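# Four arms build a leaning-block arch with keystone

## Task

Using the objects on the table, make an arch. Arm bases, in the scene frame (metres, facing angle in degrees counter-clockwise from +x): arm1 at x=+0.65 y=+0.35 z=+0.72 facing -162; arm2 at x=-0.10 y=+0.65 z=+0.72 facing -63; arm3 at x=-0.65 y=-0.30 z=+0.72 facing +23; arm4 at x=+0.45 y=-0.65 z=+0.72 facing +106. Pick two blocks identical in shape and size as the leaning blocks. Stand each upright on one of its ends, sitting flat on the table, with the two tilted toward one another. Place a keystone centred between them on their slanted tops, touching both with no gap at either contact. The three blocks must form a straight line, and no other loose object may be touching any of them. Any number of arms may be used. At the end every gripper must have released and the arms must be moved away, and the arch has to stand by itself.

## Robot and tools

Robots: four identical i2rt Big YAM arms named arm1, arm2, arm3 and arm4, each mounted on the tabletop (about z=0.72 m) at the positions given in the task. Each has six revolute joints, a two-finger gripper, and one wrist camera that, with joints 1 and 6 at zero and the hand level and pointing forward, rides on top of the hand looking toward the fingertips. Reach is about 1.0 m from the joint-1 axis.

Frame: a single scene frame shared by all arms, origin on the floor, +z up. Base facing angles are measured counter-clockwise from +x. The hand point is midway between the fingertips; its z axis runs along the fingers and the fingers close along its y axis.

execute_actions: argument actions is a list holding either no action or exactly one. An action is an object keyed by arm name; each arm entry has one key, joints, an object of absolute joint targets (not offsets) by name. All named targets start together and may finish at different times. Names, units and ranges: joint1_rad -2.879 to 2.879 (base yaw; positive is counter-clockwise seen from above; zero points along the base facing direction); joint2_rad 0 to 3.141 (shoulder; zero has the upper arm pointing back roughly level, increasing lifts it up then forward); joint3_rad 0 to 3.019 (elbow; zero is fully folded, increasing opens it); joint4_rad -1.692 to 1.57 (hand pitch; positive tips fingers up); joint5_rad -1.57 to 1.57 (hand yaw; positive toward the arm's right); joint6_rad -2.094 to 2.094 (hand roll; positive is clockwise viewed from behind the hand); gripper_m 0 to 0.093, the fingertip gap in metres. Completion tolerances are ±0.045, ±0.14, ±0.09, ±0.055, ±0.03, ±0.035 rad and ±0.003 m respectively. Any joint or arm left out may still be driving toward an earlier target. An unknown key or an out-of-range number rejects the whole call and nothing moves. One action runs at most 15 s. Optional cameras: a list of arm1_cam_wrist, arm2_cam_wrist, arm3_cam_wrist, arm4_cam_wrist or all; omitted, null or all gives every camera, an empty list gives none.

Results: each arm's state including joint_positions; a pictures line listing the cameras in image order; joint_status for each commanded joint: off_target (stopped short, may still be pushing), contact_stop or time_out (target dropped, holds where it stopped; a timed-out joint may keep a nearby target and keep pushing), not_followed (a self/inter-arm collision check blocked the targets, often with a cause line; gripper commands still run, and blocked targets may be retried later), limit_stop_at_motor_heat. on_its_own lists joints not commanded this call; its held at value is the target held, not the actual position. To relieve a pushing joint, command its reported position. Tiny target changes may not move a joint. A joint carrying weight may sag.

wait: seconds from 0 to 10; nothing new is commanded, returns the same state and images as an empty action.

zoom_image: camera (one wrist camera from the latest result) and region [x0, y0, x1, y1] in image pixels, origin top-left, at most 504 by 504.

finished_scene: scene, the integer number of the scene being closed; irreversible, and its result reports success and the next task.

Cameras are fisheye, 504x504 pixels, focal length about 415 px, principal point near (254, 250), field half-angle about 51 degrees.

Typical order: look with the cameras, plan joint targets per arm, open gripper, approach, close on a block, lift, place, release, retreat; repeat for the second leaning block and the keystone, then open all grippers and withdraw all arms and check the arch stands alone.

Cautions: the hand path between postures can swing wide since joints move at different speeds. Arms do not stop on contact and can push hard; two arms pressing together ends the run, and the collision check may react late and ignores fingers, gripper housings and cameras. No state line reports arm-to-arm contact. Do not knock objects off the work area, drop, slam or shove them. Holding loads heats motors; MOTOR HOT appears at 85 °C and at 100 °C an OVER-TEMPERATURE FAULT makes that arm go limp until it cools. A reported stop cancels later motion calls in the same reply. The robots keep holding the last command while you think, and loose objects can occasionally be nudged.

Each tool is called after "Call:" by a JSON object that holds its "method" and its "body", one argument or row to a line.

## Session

Call:
{"method": "execute_actions", "body": {
  "actions": []
}}

Scene clock: 0.00 s.
Motor temperatures (°C, as the motors report them): arm1=[29 30 30 28 28 26] | arm2=[25 28 29 29 28 28] | arm3=[29 28 28 27 25 29] | arm4=[29 28 29 29 26 29]
arm1.joint_positions: joint1_rad=+0.752 joint2_rad=+0.488 joint3_rad=+1.353 joint4_rad=-1.304 joint5_rad=+0.253 joint6_rad=+0.309 gripper_m=+0.094
arm1.joint_status: not commanded
arm1.hand: x=+0.5229 y=+0.2132 z=+1.3756 quat_wxyz=(-0.247, -0.806, -0.235, +0.484) (m; scene frame)
arm2.joint_positions: joint1_rad=+0.323 joint2_rad=+0.368 joint3_rad=+1.577 joint4_rad=-1.356 joint5_rad=-0.245 joint6_rad=-0.619 gripper_m=+0.095
arm2.joint_status: not commanded
arm2.hand: x=-0.0310 y=+0.6392 z=+1.4256 quat_wxyz=(-0.550, +0.002, -0.751, +0.366) (m; scene frame)
arm3.joint_positions: joint1_rad=-0.717 joint2_rad=+0.452 joint3_rad=+1.416 joint4_rad=-1.209 joint5_rad=+0.169 joint6_rad=+0.013 gripper_m=+0.094
arm3.joint_status: not commanded
arm3.hand: x=-0.5077 y=-0.3854 z=+1.3544 quat_wxyz=(-0.592, -0.197, -0.762, +0.172) (m; scene frame)
arm4.joint_positions: joint1_rad=-0.884 joint2_rad=+0.389 joint3_rad=+1.437 joint4_rad=-1.210 joint5_rad=-0.064 joint6_rad=-0.212 gripper_m=+0.094
arm4.joint_status: not commanded
arm4.hand: x=+0.5184 y=-0.5413 z=+1.3546 quat_wxyz=(-0.596, +0.432, -0.627, -0.253) (m; scene frame)
pictures: arm1_cam_wrist, arm2_cam_wrist, arm3_cam_wrist, arm4_cam_wrist
Images, in order (width x height): arm1_cam_wrist 504x504, arm2_cam_wrist 504x504, arm3_cam_wrist 504x504, arm4_cam_wrist 504x504.

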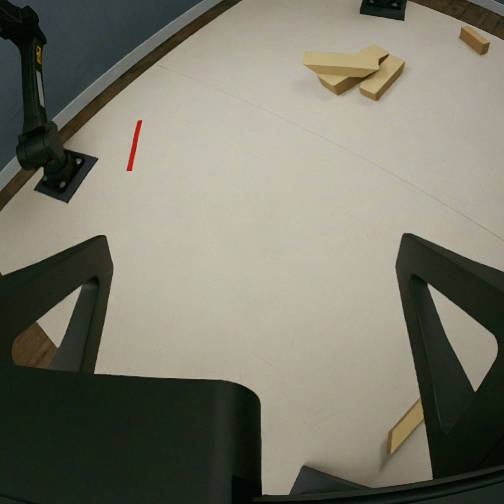

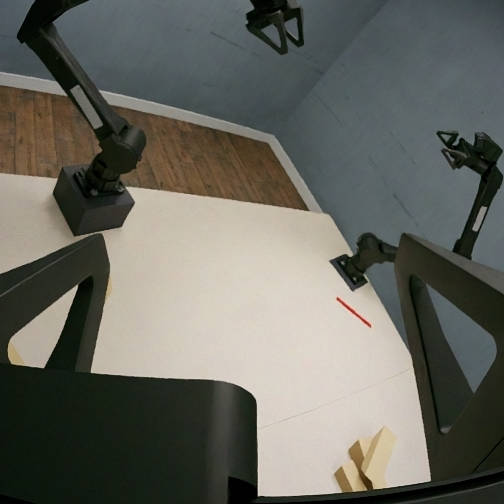

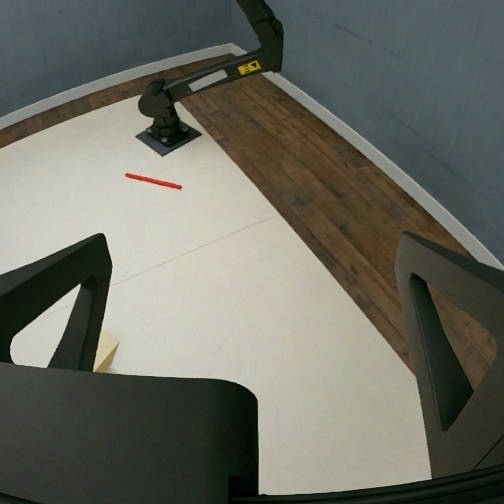

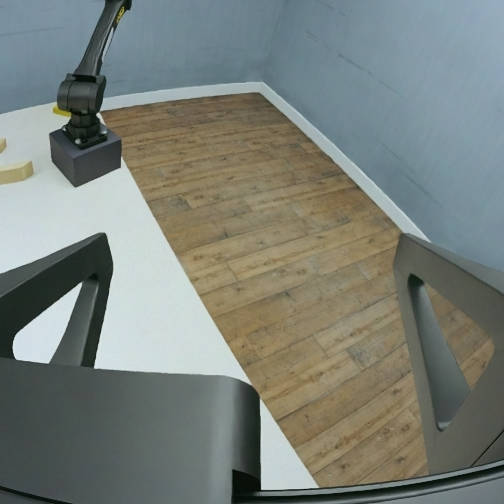

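Call:
{"method": "execute_actions", "body": {
  "actions": [
    {"arm1":{"joints":{"joint1_rad":0.3,"joint2_rad":0.9,"joint3_rad":1.3,"joint4_rad":-1.2,"joint5_rad":0,"joint6_rad":0}},"arm2":{"joints":{"joint1_rad":-0.3,"joint2_rad":0.9,"joint3_rad":1.3,"joint4_rad":-1.1,"joint5_rad":0,"joint6_rad":0}},"arm3":{"joints":{"joint1_rad":-0.05,"joint2_rad":0.8,"joint3_rad":1.0,"joint4_rad":-1.12,"joint5_rad":0,"joint6_rad":0}},"arm4":{"joints":{"joint1_rad":0.3,"joint2_rad":0.9,"joint3_rad":1.3,"joint4_rad":-1.0,"joint5_rad":0,"joint6_rad":0}}}
  ]
}}

Scene clock: 1.87 s.
Motor temperatures (°C, as the motors report them): arm1=[29 30 31 28 28 26] | arm2=[25 28 29 29 28 28] | arm3=[29 28 28 27 25 29] | arm4=[29 28 29 29 26 29]
arm1.joint_positions: joint1_rad=+0.303 joint2_rad=+0.911 joint3_rad=+1.279 joint4_rad=-1.214 joint5_rad=+0.002 joint6_rad=+0.009 gripper_m=+0.094
arm1.joint_status: all done
arm1.hand: x=+0.3513 y=+0.1498 z=+1.2449 quat_wxyz=(-0.103, -0.896, -0.266, +0.341) (m; scene frame)
arm2.joint_positions: joint1_rad=-0.301 joint2_rad=+0.894 joint3_rad=+1.272 joint4_rad=-1.116 joint5_rad=-0.001 joint6_rad=-0.012 gripper_m=+0.095
arm2.joint_status: all done
arm2.hand: x=-0.0605 y=+0.2856 z=+1.2212 quat_wxyz=(-0.308, -0.603, -0.684, +0.271) (m; scene frame)
arm3.joint_positions: joint1_rad=-0.058 joint2_rad=+0.795 joint3_rad=+0.967 joint4_rad=-1.126 joint5_rad=+0.000 joint6_rad=+0.006 gripper_m=+0.094
arm3.joint_status: all done
arm3.hand: x=-0.3423 y=-0.2051 z=+1.0559 quat_wxyz=(-0.300, +0.139, -0.943, -0.046) (m; scene frame)
arm4.joint_positions: joint1_rad=+0.295 joint2_rad=+0.892 joint3_rad=+1.284 joint4_rad=-1.009 joint5_rad=-0.001 joint6_rad=-0.014 gripper_m=+0.094
arm4.joint_status: all done
arm4.hand: x=+0.2469 y=-0.3192 z=+1.1983 quat_wxyz=(-0.228, +0.778, -0.429, -0.399) (m; scene frame)
pictures: arm1_cam_wrist, arm2_cam_wrist, arm3_cam_wrist, arm4_cam_wrist
Images, in order (width x height): arm1_cam_wrist 504x504, arm2_cam_wrist 504x504, arm3_cam_wrist 504x504, arm4_cam_wrist 504x504.

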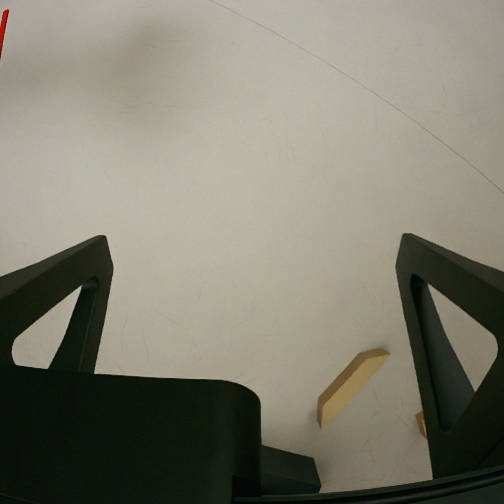

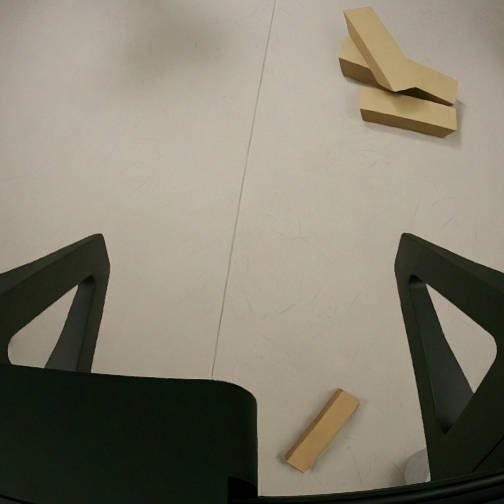

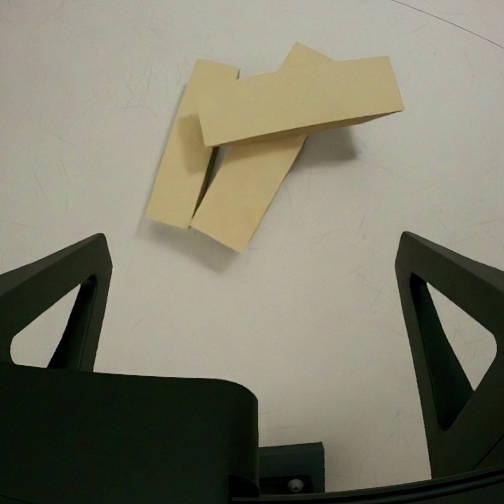

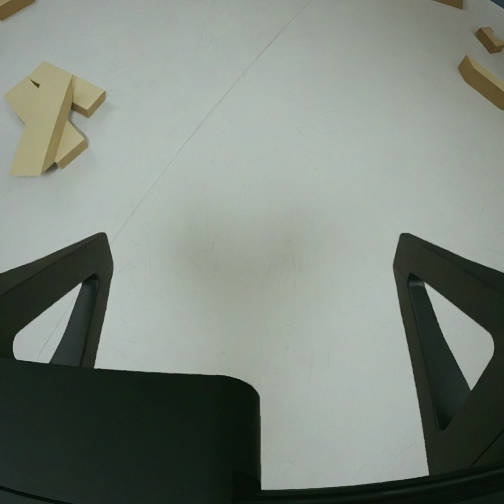

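Call:
{"method": "zoom_image", "body": {
  "camera": "arm3_cam_wrist",
  "region": [130, 30, 420, 270]
}}

Call:
{"method": "zoom_image", "body": {
  "camera": "arm2_cam_wrist",
  "region": [320, 0, 480, 150]
}}

Call:
{"method": "zoom_image", "body": {
  "camera": "arm4_cam_wrist",
  "region": [0, 50, 130, 190]
}}

Region (130, 30, 420, 270) of arm3_cam_wrist's 504x504 image, scaled by 1.738, with more detail than that image has; it fills the top 417 rows of this view, and the rest is white.

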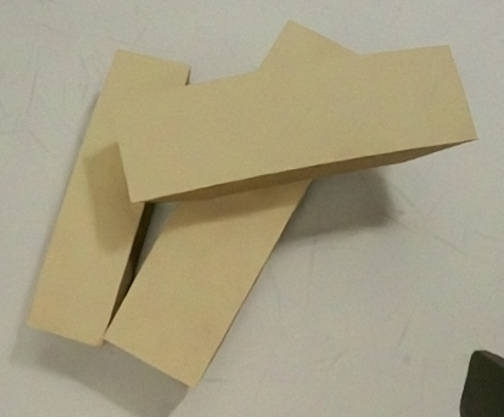

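Region (320, 0, 480, 150) of arm2_cam_wrist's 504x504 image, scaled by 3.150, with more detail than that image has; it fills the top 472 rows of this view, and the rest is white.

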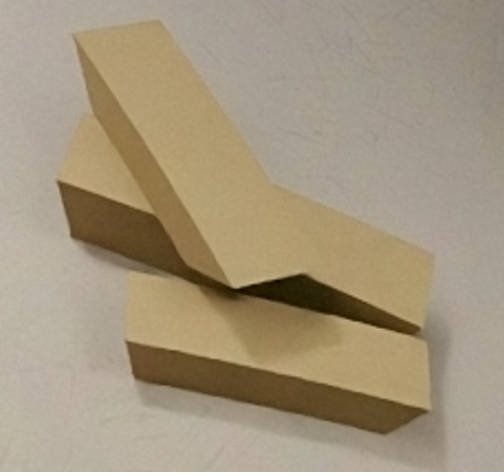

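Region (0, 50, 130, 190) of arm4_cam_wrist's 504x504 image, scaled by 3.600, with more detail than that image has; it fills the left 468 columns of this view, and the rest is white.

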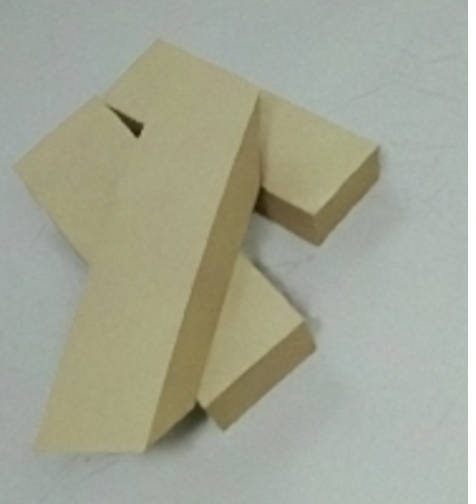

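Call:
{"method": "execute_actions", "body": {
  "actions": [
    {"arm1":{"joints":{"joint1_rad":1.2}},"arm2":{"joints":{"joint1_rad":0.5}},"arm3":{"joints":{"joint1_rad":-0.157,"joint2_rad":1.58,"joint3_rad":1.29,"joint4_rad":-1.237,"joint6_rad":1.265}},"arm4":{"joints":{"joint1_rad":-0.3}}}
  ]
}}

Scene clock: 5.67 s.
Motor temperatures (°C, as the motors report them): arm1=[29 30 32 28 28 26] | arm2=[25 28 30 29 28 28] | arm3=[29 28 30 27 25 29] | arm4=[29 28 31 29 26 29]
arm1.joint_positions: joint1_rad=+1.196 joint2_rad=+0.911 joint3_rad=+1.279 joint4_rad=-1.214 joint5_rad=+0.000 joint6_rad=+0.008 gripper_m=+0.094
arm1.joint_status: all done
arm1.hand: x=+0.6207 y=-0.0112 z=+1.2438 quat_wxyz=(-0.239, -0.692, -0.628, +0.262) (m; scene frame)
arm2.joint_positions: joint1_rad=+0.498 joint2_rad=+0.895 joint3_rad=+1.272 joint4_rad=-1.116 joint5_rad=+0.000 joint6_rad=-0.010 gripper_m=+0.095
arm2.joint_status: all done
arm2.hand: x=+0.1930 y=+0.4290 z=+1.2213 quat_wxyz=(-0.387, -0.288, -0.865, +0.136) (m; scene frame)
arm3.joint_positions: joint1_rad=-0.152 joint2_rad=+1.595 joint3_rad=+1.269 joint4_rad=-1.229 joint5_rad=+0.000 joint6_rad=+1.258 gripper_m=+0.094
arm3.joint_status: all done
arm3.hand: x=-0.1970 y=-0.2062 z=+0.8817 quat_wxyz=(-0.006, -0.503, -0.864, -0.005) (m; scene frame)
arm4.joint_positions: joint1_rad=-0.295 joint2_rad=+0.894 joint3_rad=+1.284 joint4_rad=-1.009 joint5_rad=+0.000 joint6_rad=-0.013 gripper_m=+0.094
arm4.joint_status: all done
arm4.hand: x=+0.4670 y=-0.2619 z=+1.1977 quat_wxyz=(-0.333, +0.619, -0.637, -0.315) (m; scene frame)
pictures: arm1_cam_wrist, arm2_cam_wrist, arm3_cam_wrist, arm4_cam_wrist
Images, in order (width x height): arm1_cam_wrist 504x504, arm2_cam_wrist 504x504, arm3_cam_wrist 504x504, arm4_cam_wrist 504x504.

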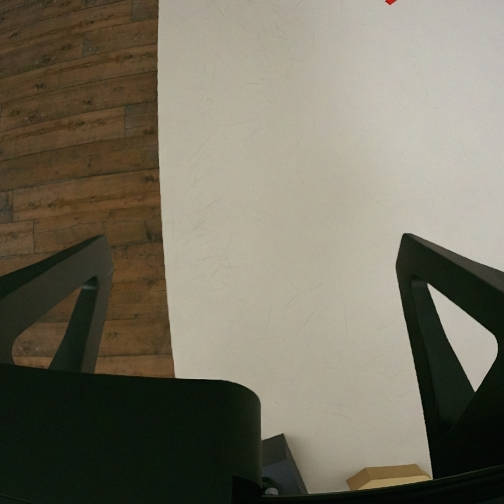

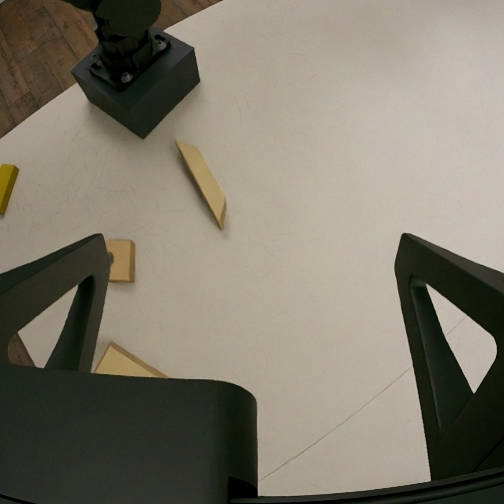

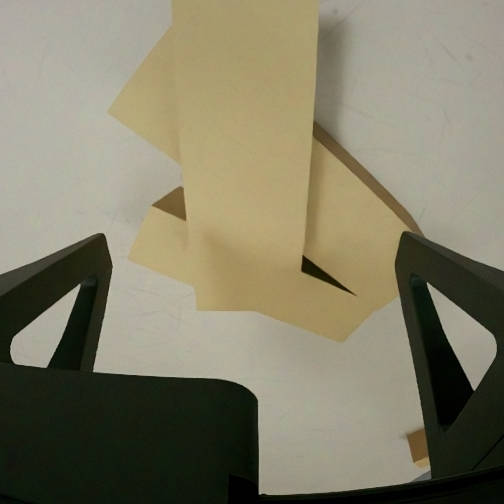

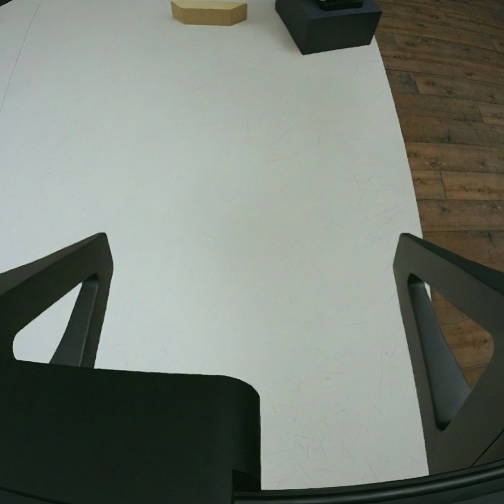

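Call:
{"method": "execute_actions", "body": {
  "actions": []
}}

Scene clock: 6.57 s.
Motor temperatures (°C, as the motors report them): arm1=[29 30 32 28 28 26] | arm2=[25 28 31 29 28 28] | arm3=[29 28 30 27 25 29] | arm4=[29 28 31 29 26 29]
arm1.joint_positions: joint1_rad=+1.196 joint2_rad=+0.911 joint3_rad=+1.279 joint4_rad=-1.214 joint5_rad=+0.000 joint6_rad=+0.008 gripper_m=+0.094
arm1.joint_status: all done
arm1.hand: x=+0.6207 y=-0.0112 z=+1.2438 quat_wxyz=(-0.239, -0.692, -0.628, +0.262) (m; scene frame)
arm2.joint_positions: joint1_rad=+0.498 joint2_rad=+0.895 joint3_rad=+1.272 joint4_rad=-1.116 joint5_rad=+0.000 joint6_rad=-0.010 gripper_m=+0.095
arm2.joint_status: all done
arm2.hand: x=+0.1930 y=+0.4290 z=+1.2213 quat_wxyz=(-0.387, -0.288, -0.865, +0.136) (m; scene frame)
arm3.joint_positions: joint1_rad=-0.152 joint2_rad=+1.595 joint3_rad=+1.269 joint4_rad=-1.229 joint5_rad=+0.000 joint6_rad=+1.258 gripper_m=+0.094
arm3.joint_status: all done
arm3.hand: x=-0.1970 y=-0.2062 z=+0.8817 quat_wxyz=(-0.006, -0.503, -0.864, -0.005) (m; scene frame)
arm4.joint_positions: joint1_rad=-0.295 joint2_rad=+0.894 joint3_rad=+1.284 joint4_rad=-1.009 joint5_rad=+0.000 joint6_rad=-0.013 gripper_m=+0.094
arm4.joint_status: all done
arm4.hand: x=+0.4670 y=-0.2619 z=+1.1977 quat_wxyz=(-0.333, +0.619, -0.637, -0.315) (m; scene frame)
pictures: arm1_cam_wrist, arm2_cam_wrist, arm3_cam_wrist, arm4_cam_wrist
Images, in order (width x height): arm1_cam_wrist 504x504, arm2_cam_wrist 504x504, arm3_cam_wrist 504x504, arm4_cam_wrist 504x504.

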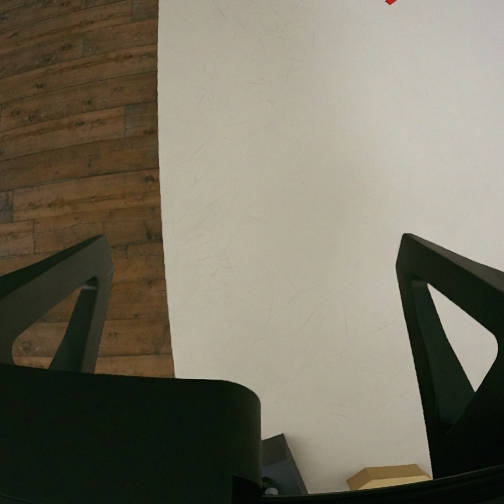

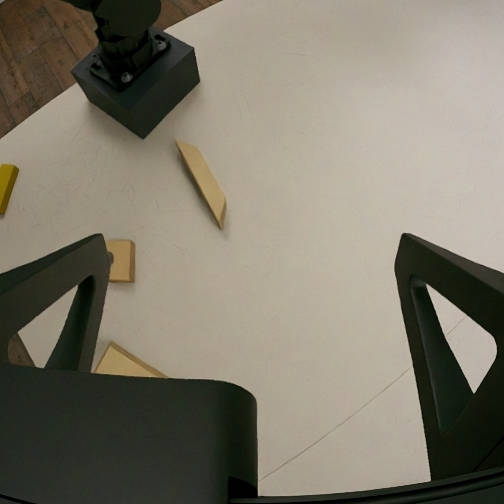

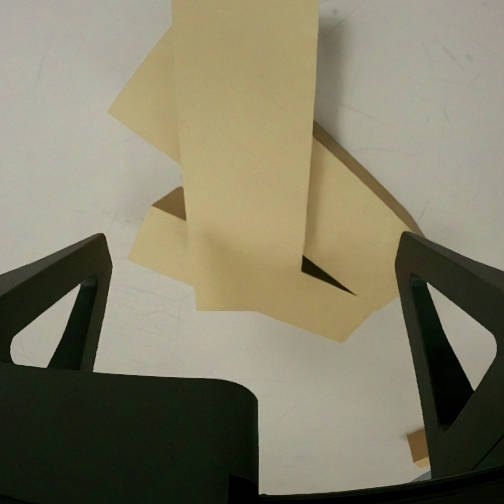

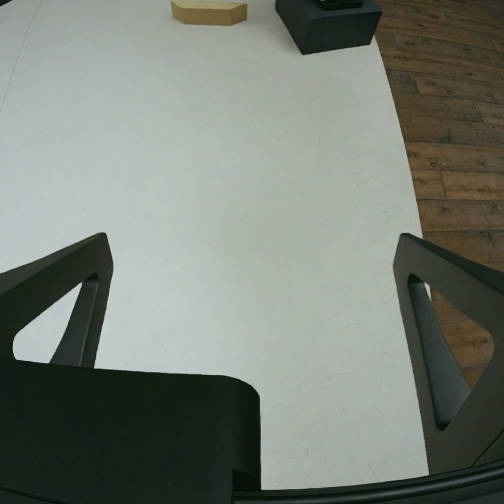

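Call:
{"method": "execute_actions", "body": {
  "actions": [
    {"arm3":{"joints":{"joint2_rad":1.70,"joint3_rad":1.13,"joint4_rad":-0.97}},"arm4":{"joints":{"joint1_rad":0.5,"joint2_rad":1.166,"joint3_rad":0.5,"joint4_rad":0.7}}}
  ],
  "cameras": ["arm3_cam_wrist","arm4_cam_wrist"]
}}

Scene clock: 8.73 s.
Motor temperatures (°C, as the motors report them): arm1=[29 30 33 28 28 26] | arm2=[25 28 31 29 28 28] | arm3=[29 28 30 27 25 29] | arm4=[29 28 31 29 26 29]
arm1.joint_positions: joint1_rad=+1.196 joint2_rad=+0.911 joint3_rad=+1.279 joint4_rad=-1.214 joint5_rad=+0.000 joint6_rad=+0.008 gripper_m=+0.094
arm1.joint_status: not commanded
arm1.hand: x=+0.6207 y=-0.0112 z=+1.2438 quat_wxyz=(-0.239, -0.692, -0.628, +0.262) (m; scene frame)
arm2.joint_positions: joint1_rad=+0.498 joint2_rad=+0.895 joint3_rad=+1.272 joint4_rad=-1.116 joint5_rad=+0.000 joint6_rad=-0.010 gripper_m=+0.095
arm2.joint_status: not commanded
arm2.hand: x=+0.1930 y=+0.4290 z=+1.2213 quat_wxyz=(-0.387, -0.288, -0.865, +0.136) (m; scene frame)
arm3.joint_positions: joint1_rad=-0.154 joint2_rad=+1.700 joint3_rad=+1.127 joint4_rad=-0.981 joint5_rad=-0.001 joint6_rad=+1.260 gripper_m=+0.094
arm3.joint_status: all done
arm3.hand: x=-0.1985 y=-0.2072 z=+0.7869 quat_wxyz=(-0.006, -0.504, -0.863, -0.006) (m; scene frame)
arm4.joint_positions: joint1_rad=+0.495 joint2_rad=+1.170 joint3_rad=+0.506 joint4_rad=+0.684 joint5_rad=-0.001 joint6_rad=-0.012 gripper_m=+0.094
arm4.joint_status: all done
arm4.hand: x=+0.1213 y=-0.2978 z=+1.0019 quat_wxyz=(-0.290, +0.643, -0.275, -0.653) (m; scene frame)
pictures: arm3_cam_wrist, arm4_cam_wrist
Images, in order (width x height): arm3_cam_wrist 504x504, arm4_cam_wrist 504x504.

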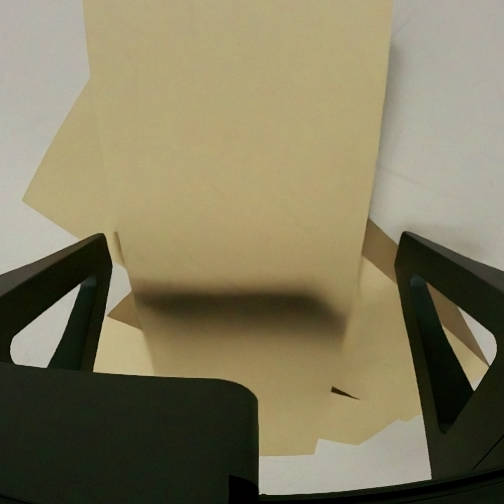

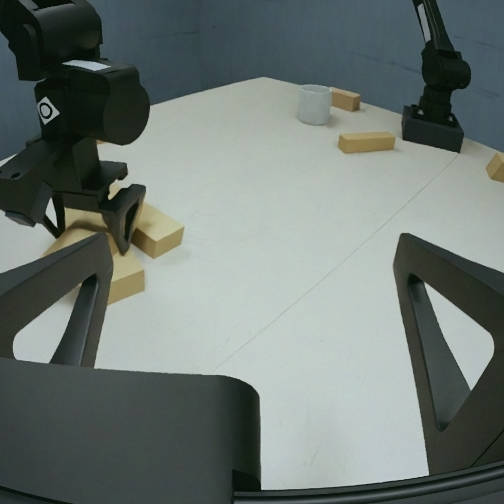

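Call:
{"method": "execute_actions", "body": {
  "actions": [
    {"arm3":{"joints":{"gripper_m":0.04}}}
  ],
  "cameras": []
}}

Call:
{"method": "execute_actions", "body": {
  "actions": [
    {"arm3":{"joints":{"joint2_rad":1.55,"joint3_rad":1.27,"joint4_rad":-1.25}},"arm4":{"joints":{"joint1_rad":0.62,"joint2_rad":1.25,"joint3_rad":0.45,"joint4_rad":0.8}}}
  ],
  "cameras": ["arm3_cam_wrist","arm4_cam_wrist"]
}}

Scene clock: 9.53 s.
Motor temperatures (°C, as the motors report them): arm1=[29 30 33 28 28 26] | arm2=[25 28 32 29 28 28] | arm3=[29 29 30 27 25 29] | arm4=[29 28 31 29 26 29]
arm1.joint_positions: joint1_rad=+1.196 joint2_rad=+0.911 joint3_rad=+1.279 joint4_rad=-1.214 joint5_rad=+0.000 joint6_rad=+0.008 gripper_m=+0.094
arm1.joint_status: not commanded
arm1.hand: x=+0.6207 y=-0.0112 z=+1.2438 quat_wxyz=(-0.239, -0.692, -0.628, +0.262) (m; scene frame)
arm2.joint_positions: joint1_rad=+0.498 joint2_rad=+0.895 joint3_rad=+1.272 joint4_rad=-1.116 joint5_rad=+0.000 joint6_rad=-0.010 gripper_m=+0.095
arm2.joint_status: not commanded
arm2.hand: x=+0.1930 y=+0.4290 z=+1.2213 quat_wxyz=(-0.387, -0.288, -0.865, +0.136) (m; scene frame)
arm3.joint_positions: joint1_rad=-0.154 joint2_rad=+1.700 joint3_rad=+1.127 joint4_rad=-0.978 joint5_rad=-0.001 joint6_rad=+1.260 gripper_m=+0.059
arm3.joint_status: gripper_m off_target (ended at +0.059, target +0.040)
arm3.hand: x=-0.1978 y=-0.2072 z=+0.7869 quat_wxyz=(-0.007, -0.505, -0.863, -0.006) (m; scene frame)
arm4.joint_positions: joint1_rad=+0.495 joint2_rad=+1.170 joint3_rad=+0.506 joint4_rad=+0.684 joint5_rad=-0.001 joint6_rad=-0.012 gripper_m=+0.094
arm4.joint_status: not commanded
arm4.hand: x=+0.1213 y=-0.2978 z=+1.0019 quat_wxyz=(-0.290, +0.643, -0.275, -0.653) (m; scene frame)
pictures: none
No camera images: the call's "cameras" was empty. Leave "cameras" out to get every camera's image.

Scene clock: 10.73 s.
Motor temperatures (°C, as the motors report them): arm1=[29 30 34 28 28 26] | arm2=[25 28 32 29 28 28] | arm3=[29 29 30 27 25 29] | arm4=[29 28 31 29 26 29]
arm1.joint_positions: joint1_rad=+1.196 joint2_rad=+0.911 joint3_rad=+1.279 joint4_rad=-1.214 joint5_rad=+0.000 joint6_rad=+0.008 gripper_m=+0.094
arm1.joint_status: not commanded
arm1.hand: x=+0.6207 y=-0.0112 z=+1.2438 quat_wxyz=(-0.239, -0.692, -0.628, +0.262) (m; scene frame)
arm2.joint_positions: joint1_rad=+0.498 joint2_rad=+0.895 joint3_rad=+1.272 joint4_rad=-1.116 joint5_rad=+0.000 joint6_rad=-0.010 gripper_m=+0.095
arm2.joint_status: not commanded
arm2.hand: x=+0.1930 y=+0.4290 z=+1.2213 quat_wxyz=(-0.387, -0.288, -0.865, +0.136) (m; scene frame)
arm3.joint_positions: joint1_rad=-0.154 joint2_rad=+1.561 joint3_rad=+1.233 joint4_rad=-1.241 joint5_rad=-0.001 joint6_rad=+1.260 gripper_m=+0.059
arm3.joint_status: all done
arm3.hand: x=-0.2131 y=-0.2102 z=+0.8836 quat_wxyz=(+0.000, -0.505, -0.863, -0.001) (m; scene frame)
arm4.joint_positions: joint1_rad=+0.621 joint2_rad=+1.252 joint3_rad=+0.452 joint4_rad=+0.785 joint5_rad=-0.001 joint6_rad=-0.012 gripper_m=+0.094
arm4.joint_status: all done
arm4.hand: x=+0.0821 y=-0.3441 z=+0.9603 quat_wxyz=(-0.244, +0.671, -0.238, -0.658) (m; scene frame)
pictures: arm3_cam_wrist, arm4_cam_wrist
Images, in order (width x height): arm3_cam_wrist 504x504, arm4_cam_wrist 504x504.

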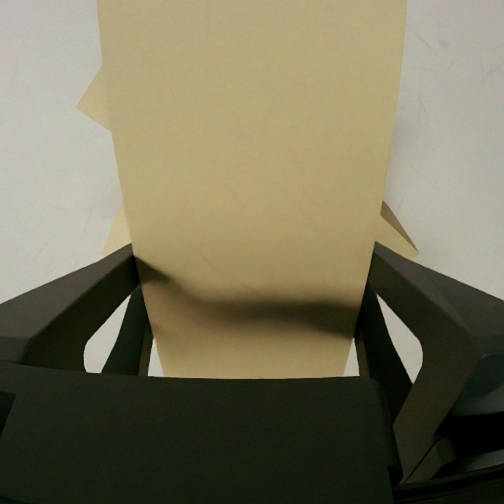

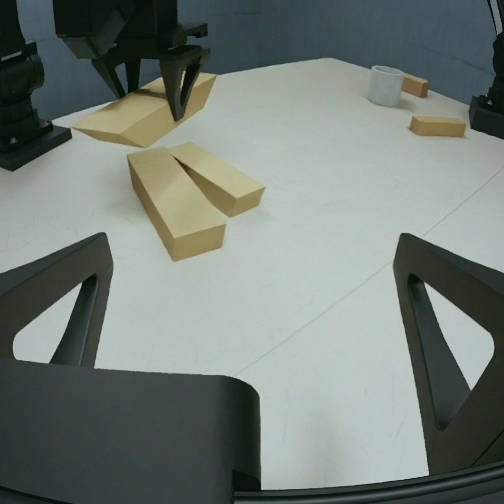

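Call:
{"method": "execute_actions", "body": {
  "actions": [
    {"arm3":{"joints":{"joint1_rad":0.487,"joint2_rad":1.85,"joint3_rad":1.70,"joint4_rad":-1.38,"joint6_rad":0.38}},"arm4":{"joints":{"joint1_rad":0.72,"joint2_rad":1.5,"joint3_rad":0.75,"joint4_rad":0.35}},"arm2":{"joints":{"joint1_rad":0.1,"joint2_rad":1.0,"joint3_rad":1.0,"joint4_rad":-0.9,"joint6_rad":0}}}
  ],
  "cameras": ["arm4_cam_wrist"]
}}

Call:
{"method": "execute_actions", "body": {
  "actions": [
    {"arm3":{"joints":{"joint2_rad":2.06,"joint3_rad":1.62,"joint4_rad":-1.09}}}
  ]
}}

Scene clock: 13.03 s.
Motor temperatures (°C, as the motors report them): arm1=[29 30 34 28 28 26] | arm2=[25 28 32 29 28 28] | arm3=[29 29 31 27 25 29] | arm4=[29 28 32 29 26 29]
arm1.joint_positions: joint1_rad=+1.196 joint2_rad=+0.911 joint3_rad=+1.279 joint4_rad=-1.214 joint5_rad=+0.000 joint6_rad=+0.008 gripper_m=+0.094
arm1.joint_status: not commanded
arm1.hand: x=+0.6207 y=-0.0112 z=+1.2438 quat_wxyz=(-0.239, -0.692, -0.628, +0.262) (m; scene frame)
arm2.joint_positions: joint1_rad=+0.098 joint2_rad=+1.009 joint3_rad=+0.987 joint4_rad=-0.919 joint5_rad=+0.000 joint6_rad=-0.010 gripper_m=+0.095
arm2.joint_status: all done
arm2.hand: x=+0.0963 y=+0.3038 z=+1.0585 quat_wxyz=(-0.273, -0.474, -0.822, +0.160) (m; scene frame)
arm3.joint_positions: joint1_rad=+0.487 joint2_rad=+1.882 joint3_rad=+1.646 joint4_rad=-1.370 joint5_rad=+0.000 joint6_rad=+0.387 gripper_m=+0.059
arm3.joint_status: all done
arm3.hand: x=-0.2758 y=+0.1218 z=+0.8774 quat_wxyz=(+0.015, +0.226, -0.974, +0.010) (m; scene frame)
arm4.joint_positions: joint1_rad=+0.721 joint2_rad=+1.499 joint3_rad=+0.713 joint4_rad=+0.359 joint5_rad=-0.001 joint6_rad=-0.012 gripper_m=+0.094
arm4.joint_status: all done
arm4.hand: x=-0.0096 y=-0.3391 z=+0.8673 quat_wxyz=(-0.163, +0.805, -0.242, -0.516) (m; scene frame)
pictures: arm4_cam_wrist
Images, in order (width x height): arm4_cam_wrist 504x504.

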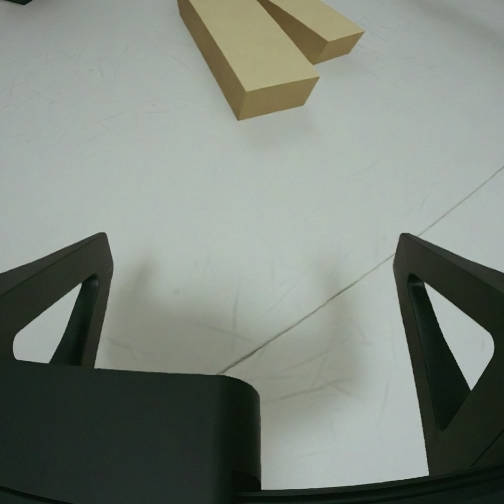

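Scene clock: 14.03 s.
Motor temperatures (°C, as the motors report them): arm1=[29 30 34 28 28 26] | arm2=[25 28 32 30 28 28] | arm3=[29 29 31 27 25 29] | arm4=[29 29 32 29 26 29]
arm1.joint_positions: joint1_rad=+1.196 joint2_rad=+0.911 joint3_rad=+1.279 joint4_rad=-1.214 joint5_rad=+0.000 joint6_rad=+0.008 gripper_m=+0.094
arm1.joint_status: not commanded
arm1.hand: x=+0.6207 y=-0.0112 z=+1.2438 quat_wxyz=(-0.239, -0.692, -0.628, +0.262) (m; scene frame)
arm2.joint_positions: joint1_rad=+0.098 joint2_rad=+1.009 joint3_rad=+0.987 joint4_rad=-0.919 joint5_rad=+0.000 joint6_rad=-0.010 gripper_m=+0.095
arm2.joint_status: not commanded
arm2.hand: x=+0.0963 y=+0.3038 z=+1.0585 quat_wxyz=(-0.273, -0.474, -0.822, +0.160) (m; scene frame)
arm3.joint_positions: joint1_rad=+0.487 joint2_rad=+2.096 joint3_rad=+1.607 joint4_rad=-1.104 joint5_rad=-0.001 joint6_rad=+0.386 gripper_m=+0.059
arm3.joint_status: all done
arm3.hand: x=-0.2514 y=+0.1493 z=+0.7412 quat_wxyz=(+0.010, +0.227, -0.974, +0.006) (m; scene frame)
arm4.joint_positions: joint1_rad=+0.721 joint2_rad=+1.499 joint3_rad=+0.713 joint4_rad=+0.359 joint5_rad=-0.001 joint6_rad=-0.012 gripper_m=+0.094
arm4.joint_status: not commanded
arm4.hand: x=-0.0096 y=-0.3391 z=+0.8673 quat_wxyz=(-0.163, +0.805, -0.242, -0.516) (m; scene frame)
pictures: arm1_cam_wrist, arm2_cam_wrist, arm3_cam_wrist, arm4_cam_wrist
Images, in order (width x height): arm1_cam_wrist 504x504, arm2_cam_wrist 504x504, arm3_cam_wrist 504x504, arm4_cam_wrist 504x504.

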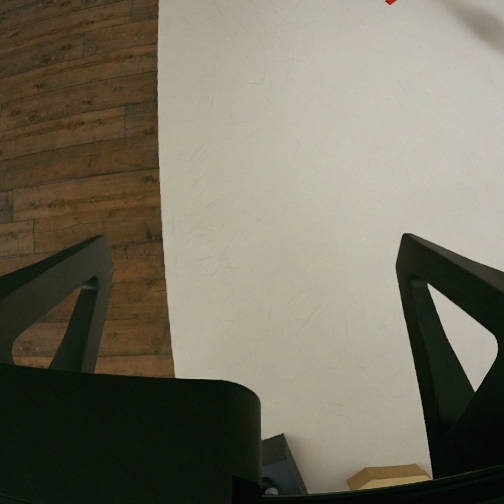

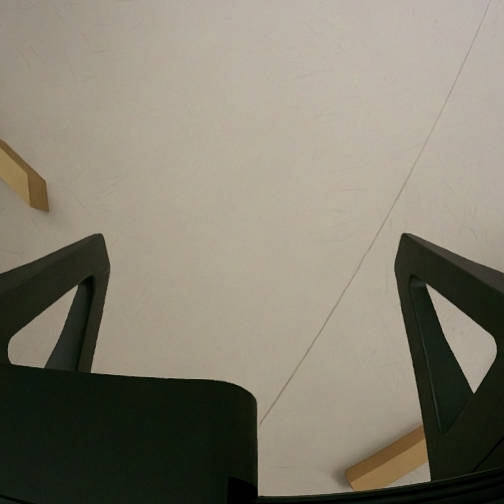

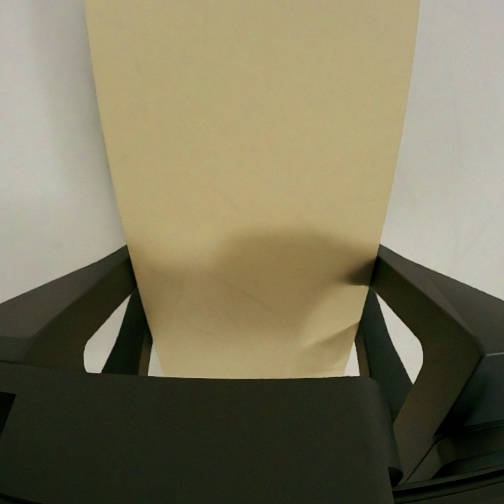

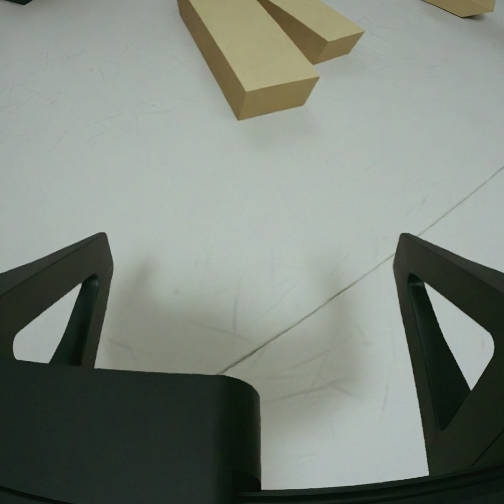

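Call:
{"method": "execute_actions", "body": {
  "actions": [
    {"arm3":{"joints":{"gripper_m":0.093}}}
  ],
  "cameras": []
}}

Call:
{"method": "execute_actions", "body": {
  "actions": [
    {"arm3":{"joints":{"joint2_rad":1.85,"joint3_rad":1.66,"joint4_rad":-1.38}}}
  ],
  "cameras": []
}}

Call:
{"method": "execute_actions", "body": {
  "actions": [
    {"arm3":{"joints":{"joint1_rad":-0.1,"joint2_rad":1.2,"joint3_rad":0.95,"joint4_rad":-0.7,"joint6_rad":0}},"arm4":{"joints":{"joint1_rad":0.6,"joint2_rad":1.3,"joint3_rad":0.5,"joint4_rad":0.75}},"arm2":{"joints":{"joint1_rad":-0.3,"joint2_rad":1.1,"joint3_rad":0.5,"joint4_rad":0.5}}}
  ],
  "cameras": ["arm2_cam_wrist","arm3_cam_wrist","arm4_cam_wrist"]
}}

Scene clock: 15.10 s.
Motor temperatures (°C, as the motors report them): arm1=[29 30 34 28 28 26] | arm2=[25 28 33 30 28 28] | arm3=[29 29 31 27 25 29] | arm4=[29 29 32 29 26 29]
arm1.joint_positions: joint1_rad=+1.196 joint2_rad=+0.911 joint3_rad=+1.279 joint4_rad=-1.214 joint5_rad=+0.000 joint6_rad=+0.008 gripper_m=+0.094
arm1.joint_status: not commanded
arm1.hand: x=+0.6207 y=-0.0112 z=+1.2438 quat_wxyz=(-0.239, -0.692, -0.628, +0.262) (m; scene frame)
arm2.joint_positions: joint1_rad=+0.098 joint2_rad=+1.009 joint3_rad=+0.987 joint4_rad=-0.919 joint5_rad=+0.000 joint6_rad=-0.010 gripper_m=+0.095
arm2.joint_status: not commanded
arm2.hand: x=+0.0963 y=+0.3038 z=+1.0585 quat_wxyz=(-0.273, -0.474, -0.822, +0.160) (m; scene frame)
arm3.joint_positions: joint1_rad=+0.487 joint2_rad=+2.083 joint3_rad=+1.607 joint4_rad=-1.101 joint5_rad=-0.001 joint6_rad=+0.386 gripper_m=+0.093
arm3.joint_status: all done
arm3.hand: x=-0.2498 y=+0.1511 z=+0.7485 quat_wxyz=(+0.003, +0.227, -0.974, +0.002) (m; scene frame)
arm4.joint_positions: joint1_rad=+0.721 joint2_rad=+1.499 joint3_rad=+0.713 joint4_rad=+0.359 joint5_rad=-0.001 joint6_rad=-0.012 gripper_m=+0.094
arm4.joint_status: not commanded
arm4.hand: x=-0.0096 y=-0.3391 z=+0.8673 quat_wxyz=(-0.163, +0.805, -0.242, -0.516) (m; scene frame)
pictures: none
No camera images: the call's "cameras" was empty. Leave "cameras" out to get every camera's image.

Scene clock: 16.40 s.
Motor temperatures (°C, as the motors report them): arm1=[29 30 35 28 28 26] | arm2=[25 28 33 30 28 28] | arm3=[29 29 31 27 25 29] | arm4=[29 29 32 29 26 29]
arm1.joint_positions: joint1_rad=+1.196 joint2_rad=+0.911 joint3_rad=+1.279 joint4_rad=-1.214 joint5_rad=+0.000 joint6_rad=+0.008 gripper_m=+0.094
arm1.joint_status: not commanded
arm1.hand: x=+0.6207 y=-0.0112 z=+1.2438 quat_wxyz=(-0.239, -0.692, -0.628, +0.262) (m; scene frame)
arm2.joint_positions: joint1_rad=+0.098 joint2_rad=+1.009 joint3_rad=+0.987 joint4_rad=-0.919 joint5_rad=+0.000 joint6_rad=-0.010 gripper_m=+0.095
arm2.joint_status: not commanded
arm2.hand: x=+0.0963 y=+0.3038 z=+1.0585 quat_wxyz=(-0.273, -0.474, -0.822, +0.160) (m; scene frame)
arm3.joint_positions: joint1_rad=+0.487 joint2_rad=+1.856 joint3_rad=+1.633 joint4_rad=-1.371 joint5_rad=-0.001 joint6_rad=+0.386 gripper_m=+0.093
arm3.joint_status: all done
arm3.hand: x=-0.2790 y=+0.1183 z=+0.8869 quat_wxyz=(+0.010, +0.227, -0.974, +0.007) (m; scene frame)
arm4.joint_positions: joint1_rad=+0.721 joint2_rad=+1.499 joint3_rad=+0.713 joint4_rad=+0.359 joint5_rad=-0.001 joint6_rad=-0.012 gripper_m=+0.094
arm4.joint_status: not commanded
arm4.hand: x=-0.0096 y=-0.3391 z=+0.8673 quat_wxyz=(-0.163, +0.805, -0.242, -0.516) (m; scene frame)
pictures: none
No camera images: the call's "cameras" was empty. Leave "cameras" out to get every camera's image.

Scene clock: 18.13 s.
Motor temperatures (°C, as the motors report them): arm1=[29 30 35 28 28 26] | arm2=[25 28 33 30 28 28] | arm3=[29 29 31 27 25 29] | arm4=[29 29 32 29 26 29]
arm1.joint_positions: joint1_rad=+1.196 joint2_rad=+0.911 joint3_rad=+1.279 joint4_rad=-1.214 joint5_rad=+0.000 joint6_rad=+0.008 gripper_m=+0.094
arm1.joint_status: not commanded
arm1.hand: x=+0.6207 y=-0.0112 z=+1.2438 quat_wxyz=(-0.239, -0.692, -0.628, +0.262) (m; scene frame)
arm2.joint_positions: joint1_rad=-0.300 joint2_rad=+1.109 joint3_rad=+0.495 joint4_rad=+0.478 joint5_rad=+0.000 joint6_rad=-0.009 gripper_m=+0.095
arm2.joint_status: all done
arm2.hand: x=-0.0474 y=+0.1884 z=+1.0248 quat_wxyz=(-0.495, -0.497, -0.561, +0.440) (m; scene frame)
arm3.joint_positions: joint1_rad=-0.100 joint2_rad=+1.201 joint3_rad=+0.940 joint4_rad=-0.718 joint5_rad=+0.002 joint6_rad=+0.007 gripper_m=+0.093
arm3.joint_status: all done
arm3.hand: x=-0.2119 y=-0.1857 z=+0.9483 quat_wxyz=(-0.289, +0.118, -0.949, -0.037) (m; scene frame)
arm4.joint_positions: joint1_rad=+0.592 joint2_rad=+1.287 joint3_rad=+0.505 joint4_rad=+0.734 joint5_rad=+0.000 joint6_rad=-0.012 gripper_m=+0.094
arm4.joint_status: all done
arm4.hand: x=+0.0779 y=-0.3214 z=+0.9589 quat_wxyz=(-0.249, +0.678, -0.252, -0.644) (m; scene frame)
pictures: arm2_cam_wrist, arm3_cam_wrist, arm4_cam_wrist
Images, in order (width x height): arm2_cam_wrist 504x504, arm3_cam_wrist 504x504, arm4_cam_wrist 504x504.

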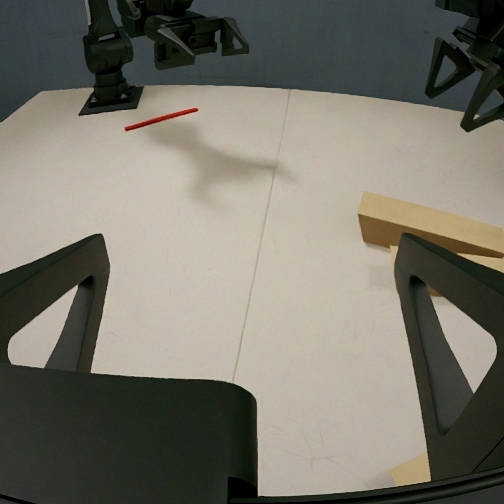

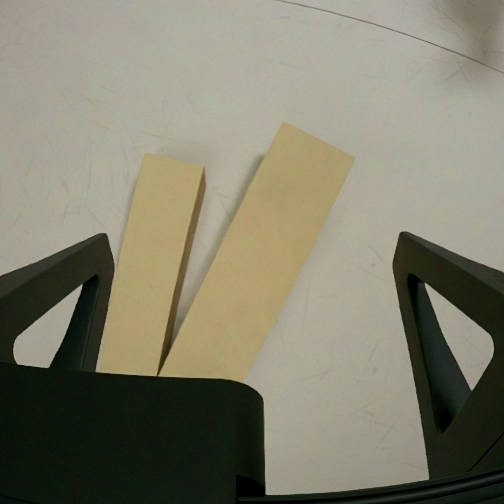

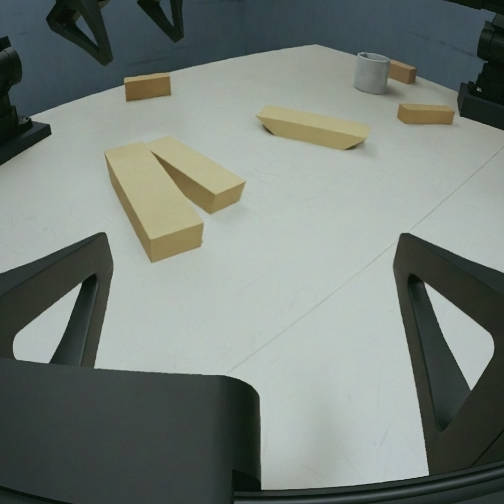

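Call:
{"method": "zoom_image", "body": {
  "camera": "arm2_cam_wrist",
  "region": [330,170,504,310]
}}

Call:
{"method": "zoom_image", "body": {
  "camera": "arm4_cam_wrist",
  "region": [90,60,400,270]
}}

Region (330, 170, 504, 310) of arm2_cam_wrist's 504x504 image, scaled by 2.897, with more detail than that image has; it fills the top 406 rows of this view, and the rest is white.

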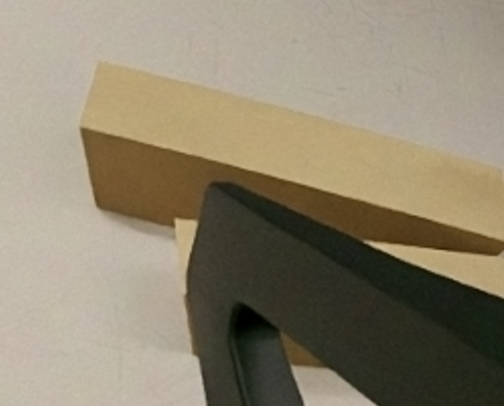

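Region (90, 60, 400, 270) of arm4_cam_wrist's 504x504 image, scaled by 1.626, with more detail than that image has; it fills the top 341 rows of this view, and the rest is white.

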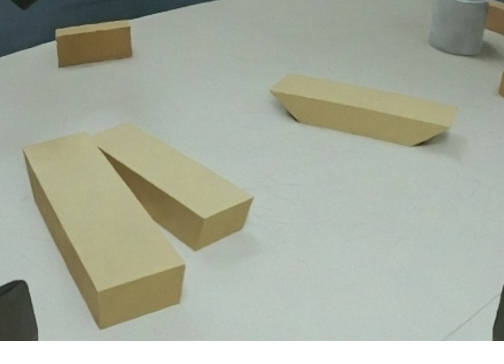

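Call:
{"method": "execute_actions", "body": {
  "actions": [
    {"arm1":{"joints":{"joint1_rad":0.33,"joint2_rad":0.85,"joint3_rad":0.72,"joint4_rad":-0.8}},"arm2":{"joints":{"joint1_rad":0.75,"joint2_rad":0.6,"joint3_rad":0.7,"joint4_rad":-0.9}},"arm4":{"joints":{"joint1_rad":-0.1,"joint2_rad":1.2,"joint3_rad":0.6,"joint4_rad":0.6}},"arm3":{"joints":{"joint1_rad":0.9,"joint2_rad":1.0,"joint3_rad":0.8,"joint4_rad":-0.6}}}
  ]
}}

Scene clock: 20.67 s.
Motor temperatures (°C, as the motors report them): arm1=[29 30 35 28 28 26] | arm2=[25 28 33 30 28 28] | arm3=[29 29 32 27 25 29] | arm4=[29 29 33 29 26 29]
arm1.joint_positions: joint1_rad=+0.334 joint2_rad=+0.850 joint3_rad=+0.712 joint4_rad=-0.820 joint5_rad=+0.001 joint6_rad=+0.008 gripper_m=+0.094
arm1.joint_status: all done
arm1.hand: x=+0.3734 y=+0.1517 z=+1.0259 quat_wxyz=(-0.092, -0.909, -0.287, +0.289) (m; scene frame)
arm2.joint_positions: joint1_rad=+0.747 joint2_rad=+0.597 joint3_rad=+0.678 joint4_rad=-0.890 joint5_rad=-0.001 joint6_rad=-0.009 gripper_m=+0.095
arm2.joint_status: all done
arm2.hand: x=+0.1707 y=+0.5375 z=+1.0290 quat_wxyz=(-0.369, -0.181, -0.908, +0.081) (m; scene frame)
arm3.joint_positions: joint1_rad=+0.894 joint2_rad=+0.998 joint3_rad=+0.793 joint4_rad=-0.614 joint5_rad=+0.000 joint6_rad=+0.006 gripper_m=+0.093
arm3.joint_status: all done
arm3.hand: x=-0.5206 y=+0.0943 z=+0.9706 quat_wxyz=(-0.296, +0.542, -0.756, -0.216) (m; scene frame)
arm4.joint_positions: joint1_rad=-0.098 joint2_rad=+1.193 joint3_rad=+0.571 joint4_rad=+0.609 joint5_rad=+0.000 joint6_rad=-0.012 gripper_m=+0.094
arm4.joint_status: all done
arm4.hand: x=+0.3731 y=-0.1566 z=+1.0084 quat_wxyz=(-0.460, +0.543, -0.459, -0.531) (m; scene frame)
pictures: arm1_cam_wrist, arm2_cam_wrist, arm3_cam_wrist, arm4_cam_wrist
Images, in order (width x height): arm1_cam_wrist 504x504, arm2_cam_wrist 504x504, arm3_cam_wrist 504x504, arm4_cam_wrist 504x504.

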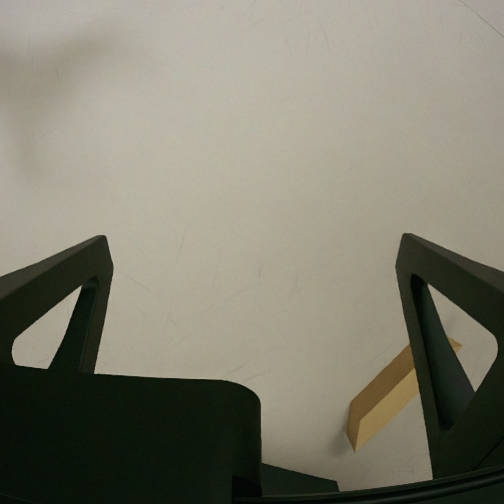

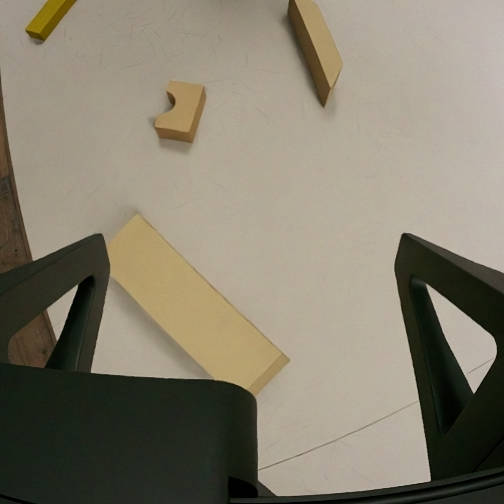

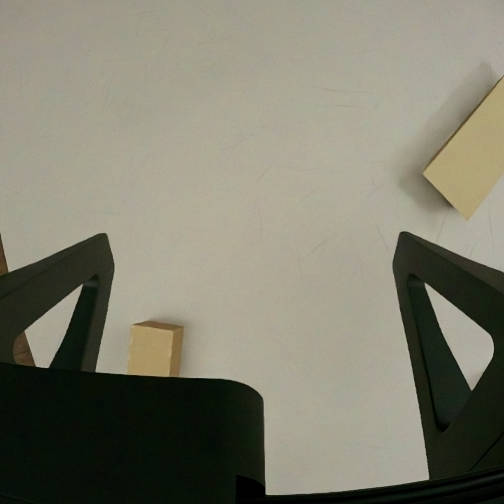

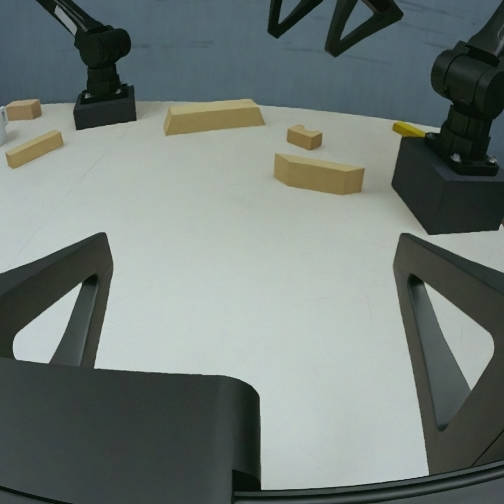

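Call:
{"method": "zoom_image", "body": {
  "camera": "arm2_cam_wrist",
  "region": [80,190,320,410]
}}

Call:
{"method": "zoom_image", "body": {
  "camera": "arm4_cam_wrist",
  "region": [140,80,380,210]
}}

Region (80, 190, 320, 410) of arm2_cam_wrist's 504x504 image, scaled by 2.100, with more detail than that image has; it fills the top 462 rows of this view, and the rest is white.

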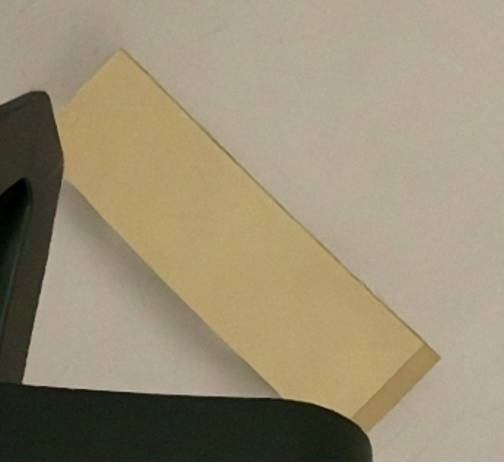

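Region (140, 80, 380, 210) of arm4_cam_wrist's 504x504 image, scaled by 2.100, with more detail than that image has; it fills the top 273 rows of this view, and the rest is white.

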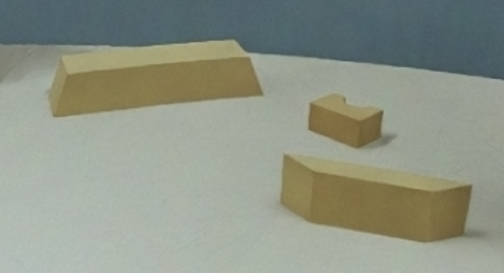

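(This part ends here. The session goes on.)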